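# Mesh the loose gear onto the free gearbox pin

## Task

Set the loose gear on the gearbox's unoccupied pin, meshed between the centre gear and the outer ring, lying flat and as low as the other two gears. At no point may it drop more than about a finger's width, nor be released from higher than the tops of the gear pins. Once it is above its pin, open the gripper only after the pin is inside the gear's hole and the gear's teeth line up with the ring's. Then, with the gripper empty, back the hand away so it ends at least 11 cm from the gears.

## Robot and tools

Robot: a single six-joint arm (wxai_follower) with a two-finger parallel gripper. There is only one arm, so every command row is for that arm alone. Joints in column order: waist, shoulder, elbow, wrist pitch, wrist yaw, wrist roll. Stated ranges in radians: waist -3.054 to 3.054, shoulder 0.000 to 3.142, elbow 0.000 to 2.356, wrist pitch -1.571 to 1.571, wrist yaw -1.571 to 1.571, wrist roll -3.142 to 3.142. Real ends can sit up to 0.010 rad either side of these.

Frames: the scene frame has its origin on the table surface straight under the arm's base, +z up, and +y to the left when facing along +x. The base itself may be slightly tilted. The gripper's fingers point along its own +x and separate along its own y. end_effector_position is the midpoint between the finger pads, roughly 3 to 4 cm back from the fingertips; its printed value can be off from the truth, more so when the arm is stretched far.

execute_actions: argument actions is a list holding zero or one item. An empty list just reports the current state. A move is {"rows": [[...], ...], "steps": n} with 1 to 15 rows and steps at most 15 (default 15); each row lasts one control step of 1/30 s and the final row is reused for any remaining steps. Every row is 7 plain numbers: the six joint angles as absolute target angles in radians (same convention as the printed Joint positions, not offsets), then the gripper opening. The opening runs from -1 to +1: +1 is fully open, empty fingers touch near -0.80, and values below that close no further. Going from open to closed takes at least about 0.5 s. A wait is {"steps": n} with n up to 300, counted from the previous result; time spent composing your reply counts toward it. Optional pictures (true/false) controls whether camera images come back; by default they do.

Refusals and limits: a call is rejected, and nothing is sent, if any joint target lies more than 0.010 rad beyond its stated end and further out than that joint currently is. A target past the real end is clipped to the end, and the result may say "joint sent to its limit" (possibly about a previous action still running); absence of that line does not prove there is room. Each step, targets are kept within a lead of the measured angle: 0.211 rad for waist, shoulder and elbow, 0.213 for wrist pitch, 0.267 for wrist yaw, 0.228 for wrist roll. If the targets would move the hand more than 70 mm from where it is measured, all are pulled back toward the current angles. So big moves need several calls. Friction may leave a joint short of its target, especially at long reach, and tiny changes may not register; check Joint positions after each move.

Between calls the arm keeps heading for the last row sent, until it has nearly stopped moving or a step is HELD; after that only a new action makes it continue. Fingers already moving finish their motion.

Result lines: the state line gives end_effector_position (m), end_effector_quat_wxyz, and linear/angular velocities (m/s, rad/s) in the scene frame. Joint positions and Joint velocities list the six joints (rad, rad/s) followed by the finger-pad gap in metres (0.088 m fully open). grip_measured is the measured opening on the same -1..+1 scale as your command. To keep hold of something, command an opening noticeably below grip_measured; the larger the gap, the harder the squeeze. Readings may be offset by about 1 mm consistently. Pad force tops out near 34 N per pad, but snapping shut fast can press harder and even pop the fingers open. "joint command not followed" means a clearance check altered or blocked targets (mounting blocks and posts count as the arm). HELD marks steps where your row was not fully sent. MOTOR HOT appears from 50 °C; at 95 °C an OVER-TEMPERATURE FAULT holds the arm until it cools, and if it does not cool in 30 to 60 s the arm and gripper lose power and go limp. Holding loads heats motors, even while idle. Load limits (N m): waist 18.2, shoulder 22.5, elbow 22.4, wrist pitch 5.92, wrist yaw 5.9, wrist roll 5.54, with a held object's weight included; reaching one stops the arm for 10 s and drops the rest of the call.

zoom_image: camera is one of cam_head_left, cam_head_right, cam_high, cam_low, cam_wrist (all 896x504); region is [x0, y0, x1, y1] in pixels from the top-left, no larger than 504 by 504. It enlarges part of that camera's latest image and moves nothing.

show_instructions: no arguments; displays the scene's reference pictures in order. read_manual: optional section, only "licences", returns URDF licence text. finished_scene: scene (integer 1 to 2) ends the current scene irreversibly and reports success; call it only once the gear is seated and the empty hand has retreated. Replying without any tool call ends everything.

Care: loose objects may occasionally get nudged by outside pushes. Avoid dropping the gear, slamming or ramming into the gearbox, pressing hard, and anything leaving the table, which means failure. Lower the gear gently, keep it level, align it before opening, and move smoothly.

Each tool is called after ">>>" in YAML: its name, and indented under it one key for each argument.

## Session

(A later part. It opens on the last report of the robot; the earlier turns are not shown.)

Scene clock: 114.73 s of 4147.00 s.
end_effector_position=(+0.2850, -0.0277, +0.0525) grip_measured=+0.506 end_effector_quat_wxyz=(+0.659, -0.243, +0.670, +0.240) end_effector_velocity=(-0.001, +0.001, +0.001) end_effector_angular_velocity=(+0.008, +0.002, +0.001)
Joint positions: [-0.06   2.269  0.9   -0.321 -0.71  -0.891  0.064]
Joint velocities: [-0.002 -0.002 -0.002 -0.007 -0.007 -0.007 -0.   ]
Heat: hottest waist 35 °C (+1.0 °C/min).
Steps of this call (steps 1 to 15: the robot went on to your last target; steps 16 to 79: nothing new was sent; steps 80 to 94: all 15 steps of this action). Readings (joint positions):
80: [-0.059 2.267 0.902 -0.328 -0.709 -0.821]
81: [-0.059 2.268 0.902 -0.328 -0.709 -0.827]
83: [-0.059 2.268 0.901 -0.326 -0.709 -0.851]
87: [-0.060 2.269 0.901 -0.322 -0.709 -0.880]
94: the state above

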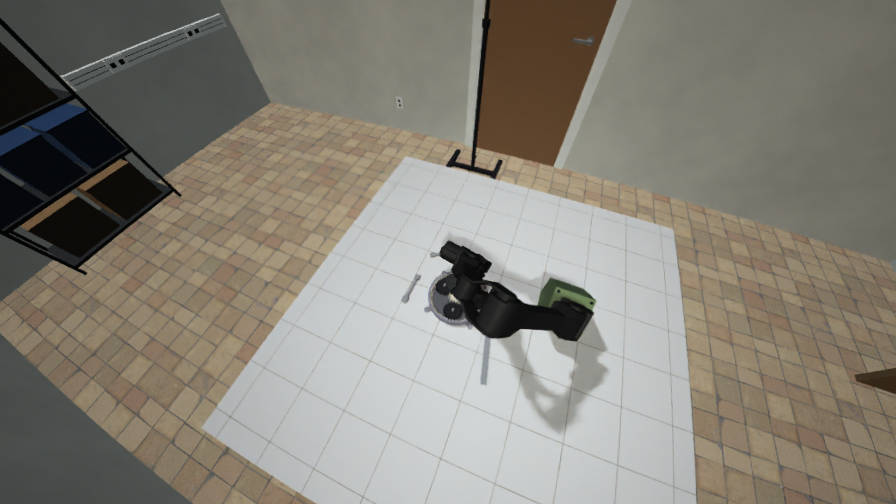

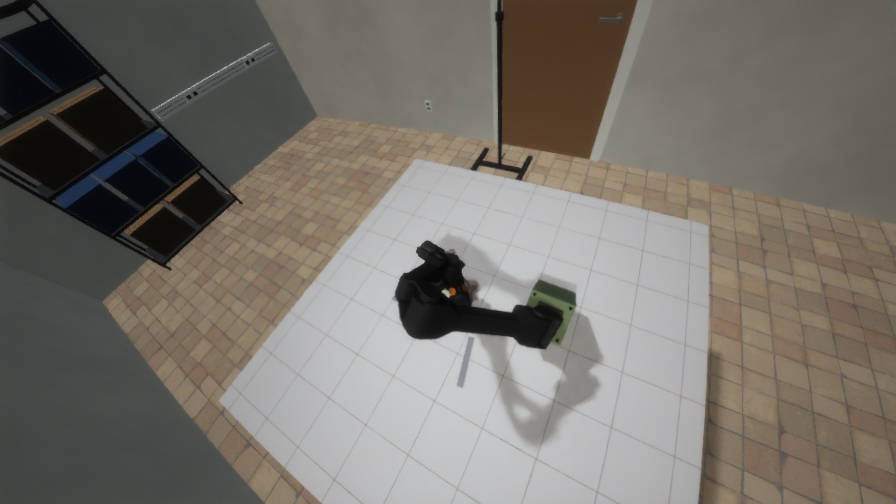

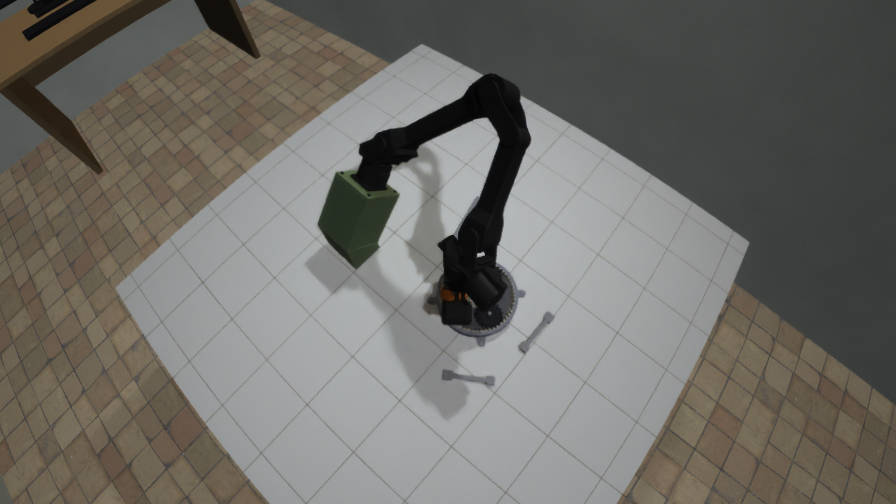

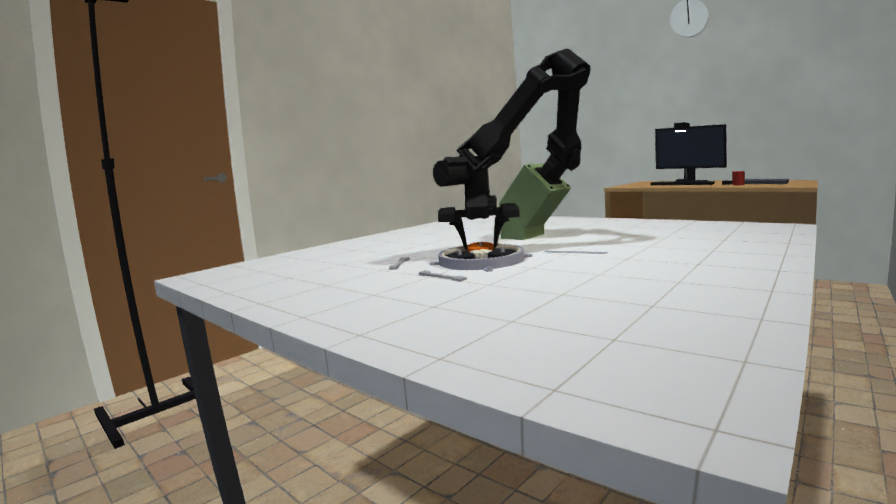

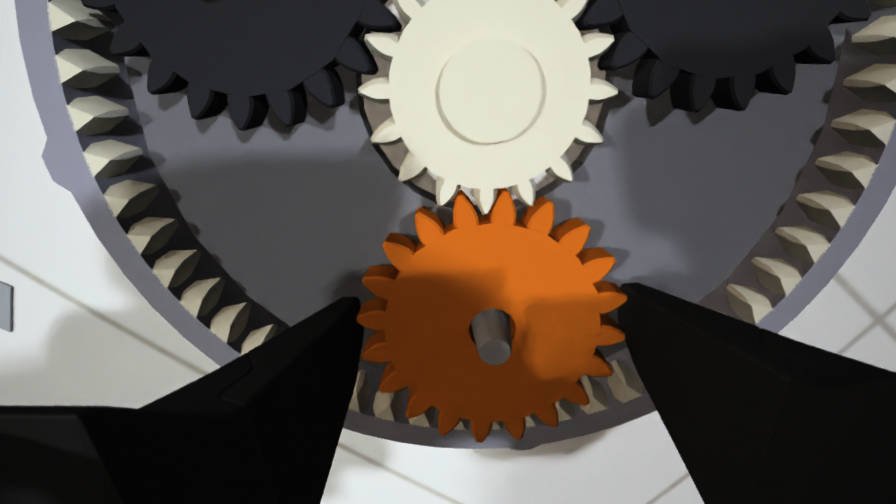

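>>> execute_actions:
  actions:
    - {"rows":[[-0.06,2.27,0.9,-0.321,-0.712,-0.89,0.45],[-0.06,2.27,0.9,-0.321,-0.712,-0.89,0.52],[-0.06,2.27,0.9,-0.321,-0.712,-0.89,0.58],[-0.06,2.27,0.9,-0.321,-0.712,-0.89,0.65],[-0.06,2.27,0.9,-0.321,-0.712,-0.89,0.75]],"steps":15}
  pictures: false

>>> execute_actions:
  actions:
    - {"rows":[[-0.13,2.2,0.93,-0.48,-0.712,-0.93,0.75]],"steps":15}

>>> zoom_image:
  camera: "cam_low"
  region: [420,220,550,290]

Scene clock: 124.07 s of 4147.00 s.
end_effector_position=(+0.2839, -0.0265, +0.0507) grip_measured=+0.739 end_effector_quat_wxyz=(+0.657, -0.243, +0.671, +0.244) end_effector_velocity=(+0.001, -0.000, +0.002) end_effector_angular_velocity=(+0.006, -0.012, +0.021)
Joint positions: [-0.055  2.273  0.9   -0.32  -0.713 -0.894  0.075]
Joint velocities: [-0.007 -0.002 -0.002  0.007 -0.007 -0.022  0.005]
Heat: hottest waist 35 °C (+0.0 °C/min).
Steps of this call (steps 1 to 15: the robot went on to your last target; steps 16 to 265: nothing new was sent; steps 266 to 280: all 15 steps of this action). Readings (joint positions):
266: [-0.054 2.273 0.900 -0.316 -0.713 -0.897]
267: [-0.054 2.273 0.900 -0.316 -0.713 -0.897]
269: [-0.054 2.273 0.900 -0.316 -0.713 -0.897]
273: [-0.054 2.273 0.900 -0.320 -0.713 -0.896]
280: the state above

Scene clock: 124.57 s of 4147.00 s.
end_effector_position=(+0.2812, -0.0261, +0.0792) grip_measured=+0.750 end_effector_quat_wxyz=(+0.664, -0.215, +0.680, +0.226) end_effector_velocity=(-0.002, +0.002, +0.004) end_effector_angular_velocity=(+0.010, +0.002, +0.008)
Joint positions: [-0.124  2.213  0.923 -0.476 -0.713 -0.925  0.076]
Joint velocities: [-0.007 -0.012 -0.002 -0.022 -0.007 -0.022  0.   ]
Heat: hottest waist 35 °C (+0.0 °C/min).
Steps of this call (steps 1 to 15: all 15 steps of this action). Readings (joint positions):
1: [-0.059 2.268 0.904 -0.346 -0.713 -0.897]
2: [-0.072 2.258 0.907 -0.387 -0.713 -0.902]
4: [-0.101 2.237 0.910 -0.428 -0.713 -0.912]
8: [-0.124 2.216 0.923 -0.461 -0.713 -0.921]
15: the state above

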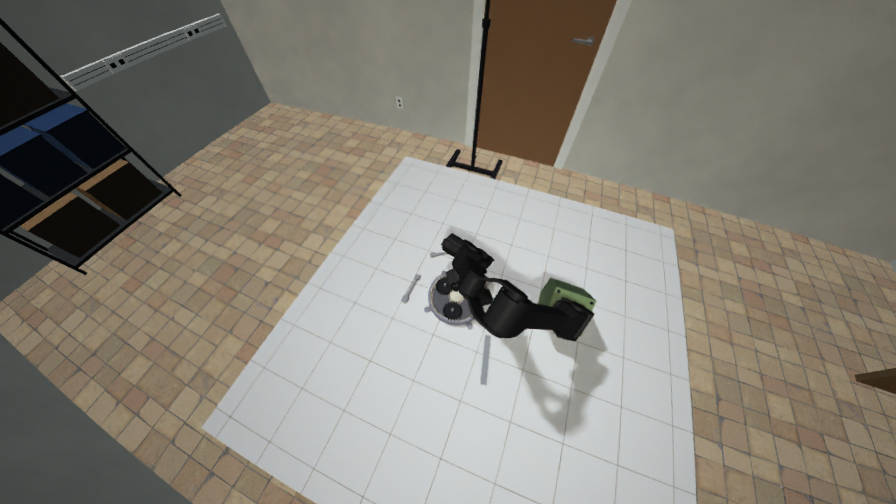

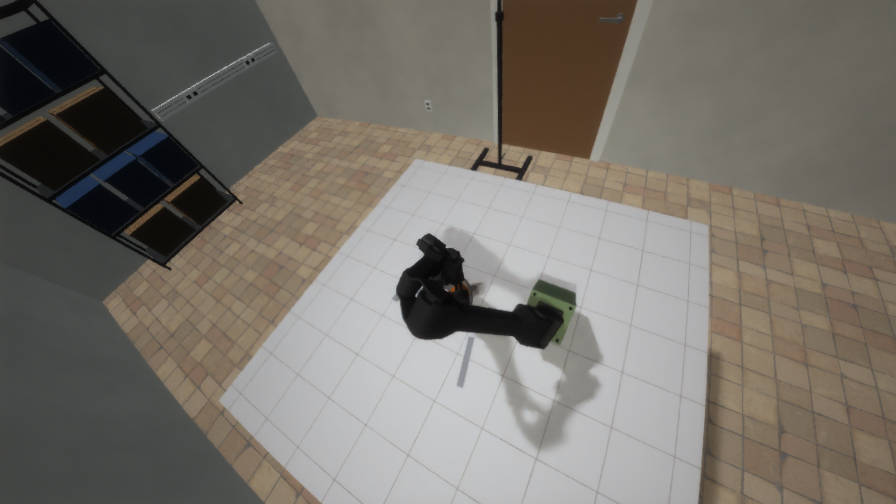

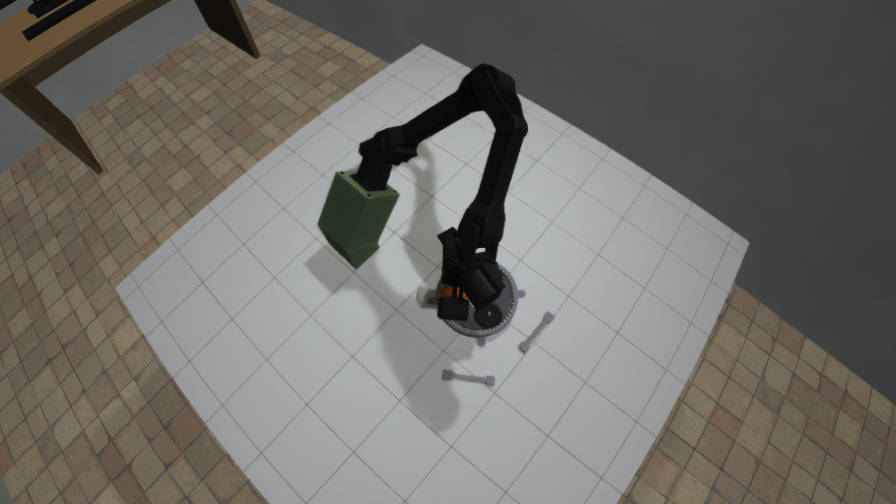

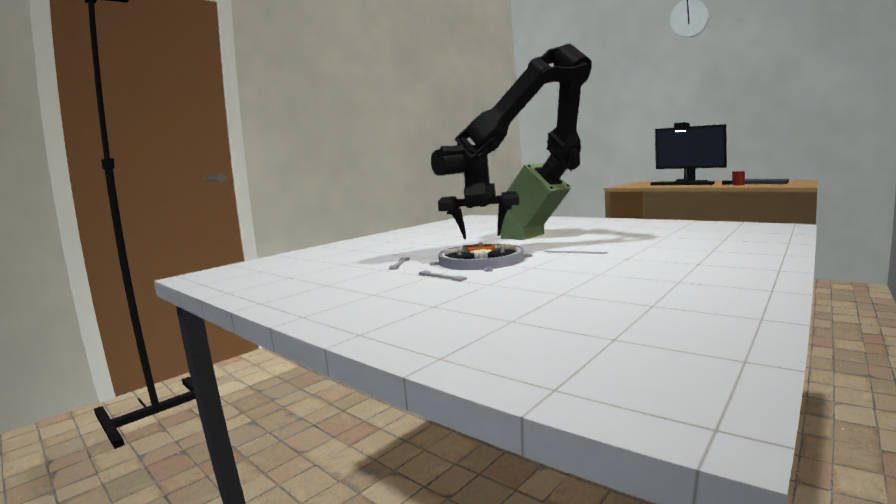

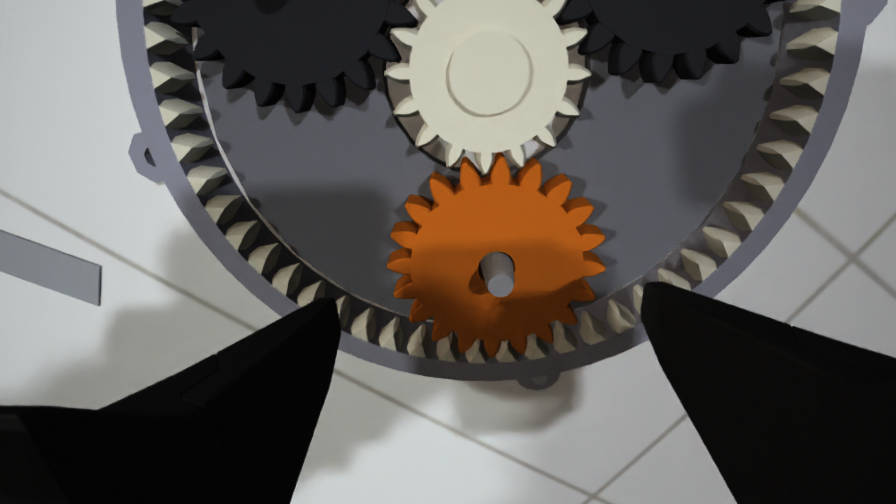

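Region (420, 220, 550, 290) of cam_low's 896x504 image, scaled by 3.877, with more detail than that image has; it fills the top 271 rows of this view, and the rest is white.

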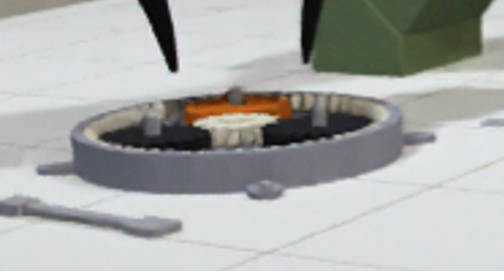

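Looks seated (z reached .0507 with it). Move away.

>>> execute_actions:
  actions:
    - {"rows":[[-0.35,1.9,0.95,-0.75,-0.6,-0.9,0.75],[-0.35,1.9,0.95,-0.75,-0.6,-0.9,0.75],[-0.35,1.9,0.95,-0.75,-0.6,-0.9,0.75],[-0.35,1.9,0.95,-0.75,-0.6,-0.9,0.75],[-0.35,1.9,0.95,-0.75,-0.6,-0.9,0.75],[-0.5,1.4,0.9,-0.6,-0.4,-0.7,0.75]],"steps":15}
  pictures: false

>>> execute_actions:
  actions:
    - {"steps":15}

Scene clock: 131.07 s of 4147.00 s.
end_effector_position=(+0.2976, -0.0470, +0.2942) grip_measured=+0.750 end_effector_quat_wxyz=(+0.783, -0.315, +0.532, -0.064) end_effector_velocity=(+0.046, +0.241, +0.352) end_effector_angular_velocity=(-0.823, -0.988, +0.666)
Joint positions: [-0.489  1.587  0.914 -0.604 -0.419 -0.718  0.076]
Joint velocities: [-0.037 -1.477 -0.012  0.022  0.095  0.125 -0.   ]
Heat: hottest waist 36 °C (+0.0 °C/min).
Steps of this call (steps 1 to 15: the robot went on to your last target; steps 16 to 180: nothing new was sent; steps 181 to 195: all 15 steps of this action). Readings (joint positions):
181: [-0.132 2.197 0.926 -0.502 -0.702 -0.926]
182: [-0.161 2.171 0.927 -0.553 -0.680 -0.924]
184: [-0.237 2.092 0.929 -0.625 -0.650 -0.917]
188: [-0.373 1.922 0.932 -0.630 -0.530 -0.816]
195: the state above

Scene clock: 131.57 s of 4147.00 s.
end_effector_position=(+0.2984, -0.0172, +0.3352) grip_measured=+0.750 end_effector_quat_wxyz=(+0.799, -0.370, +0.468, -0.079) end_effector_velocity=(-0.002, +0.004, +0.005) end_effector_angular_velocity=(-0.019, -0.008, +0.008)
Joint positions: [-0.495  1.409  0.908 -0.6   -0.404 -0.704  0.076]
Joint velocities: [-0.002 -0.027 -0.002 -0.007  0.007 -0.007 -0.   ]
Heat: hottest waist 36 °C (+0.0 °C/min).
Steps of this call (steps 1 to 15: the robot went on to your last target). Readings (joint positions):
1: [-0.490 1.541 0.913 -0.604 -0.416 -0.715]
2: [-0.491 1.500 0.913 -0.603 -0.414 -0.712]
4: [-0.492 1.445 0.913 -0.598 -0.411 -0.709]
8: [-0.494 1.418 0.911 -0.599 -0.406 -0.706]
15: the state above

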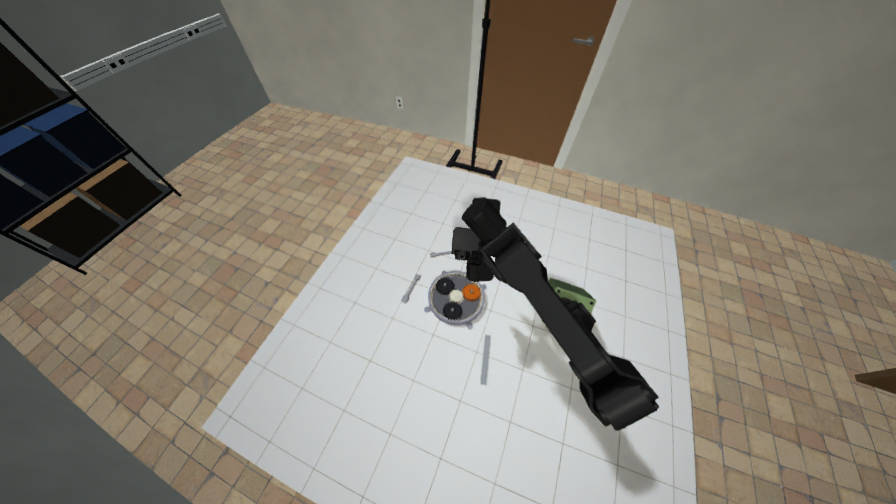

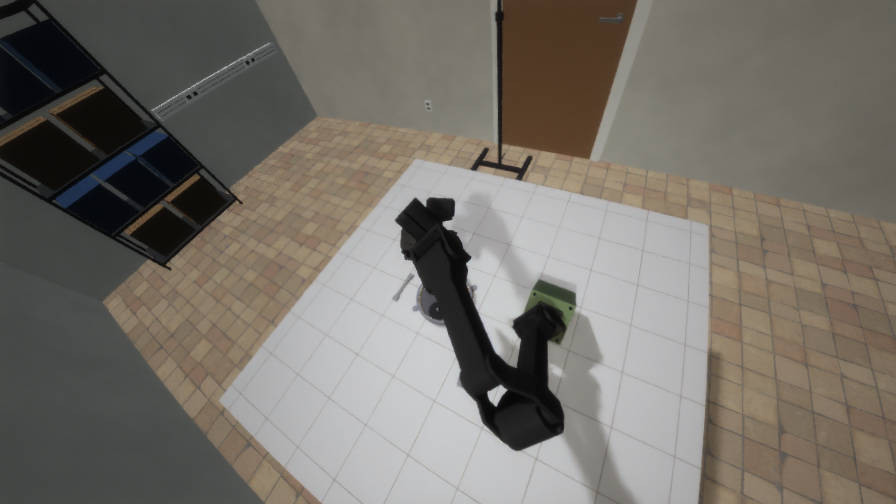

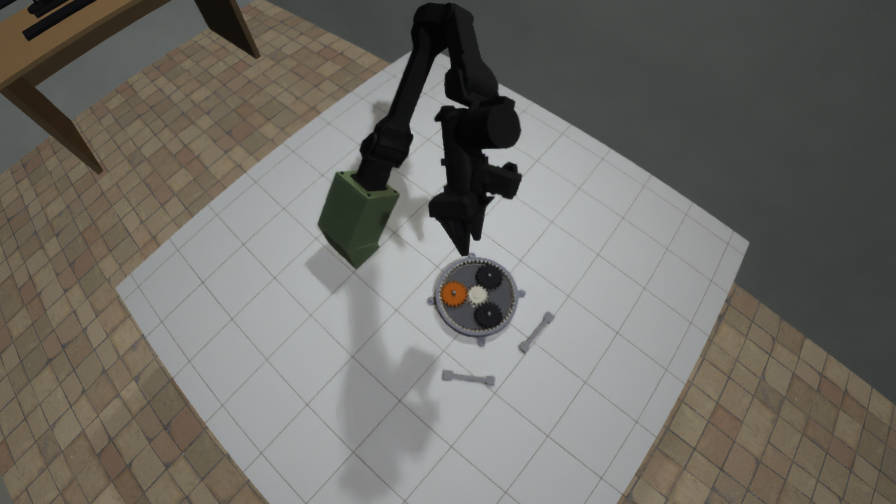

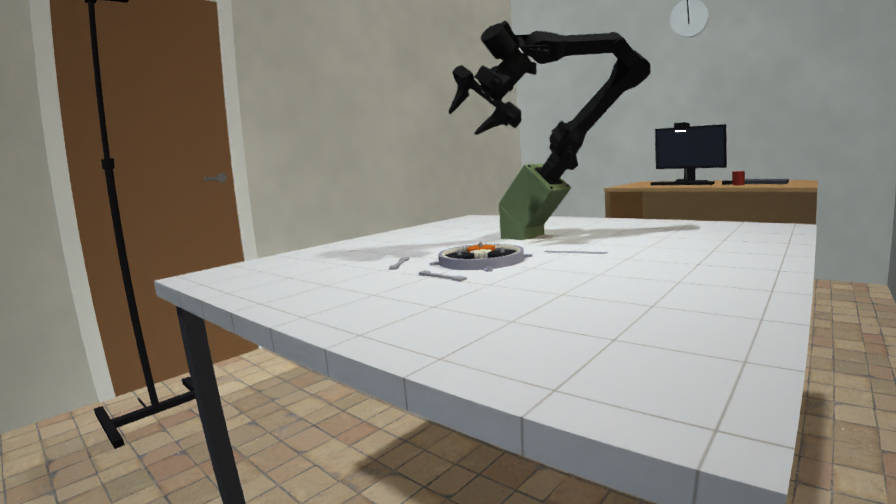

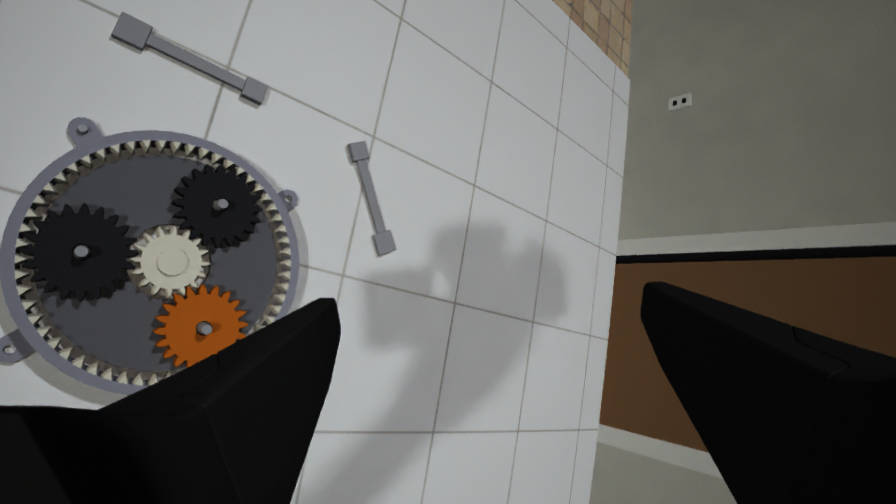

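>>> finished_scene:
  scene: 2

The scene is finished: the task was done.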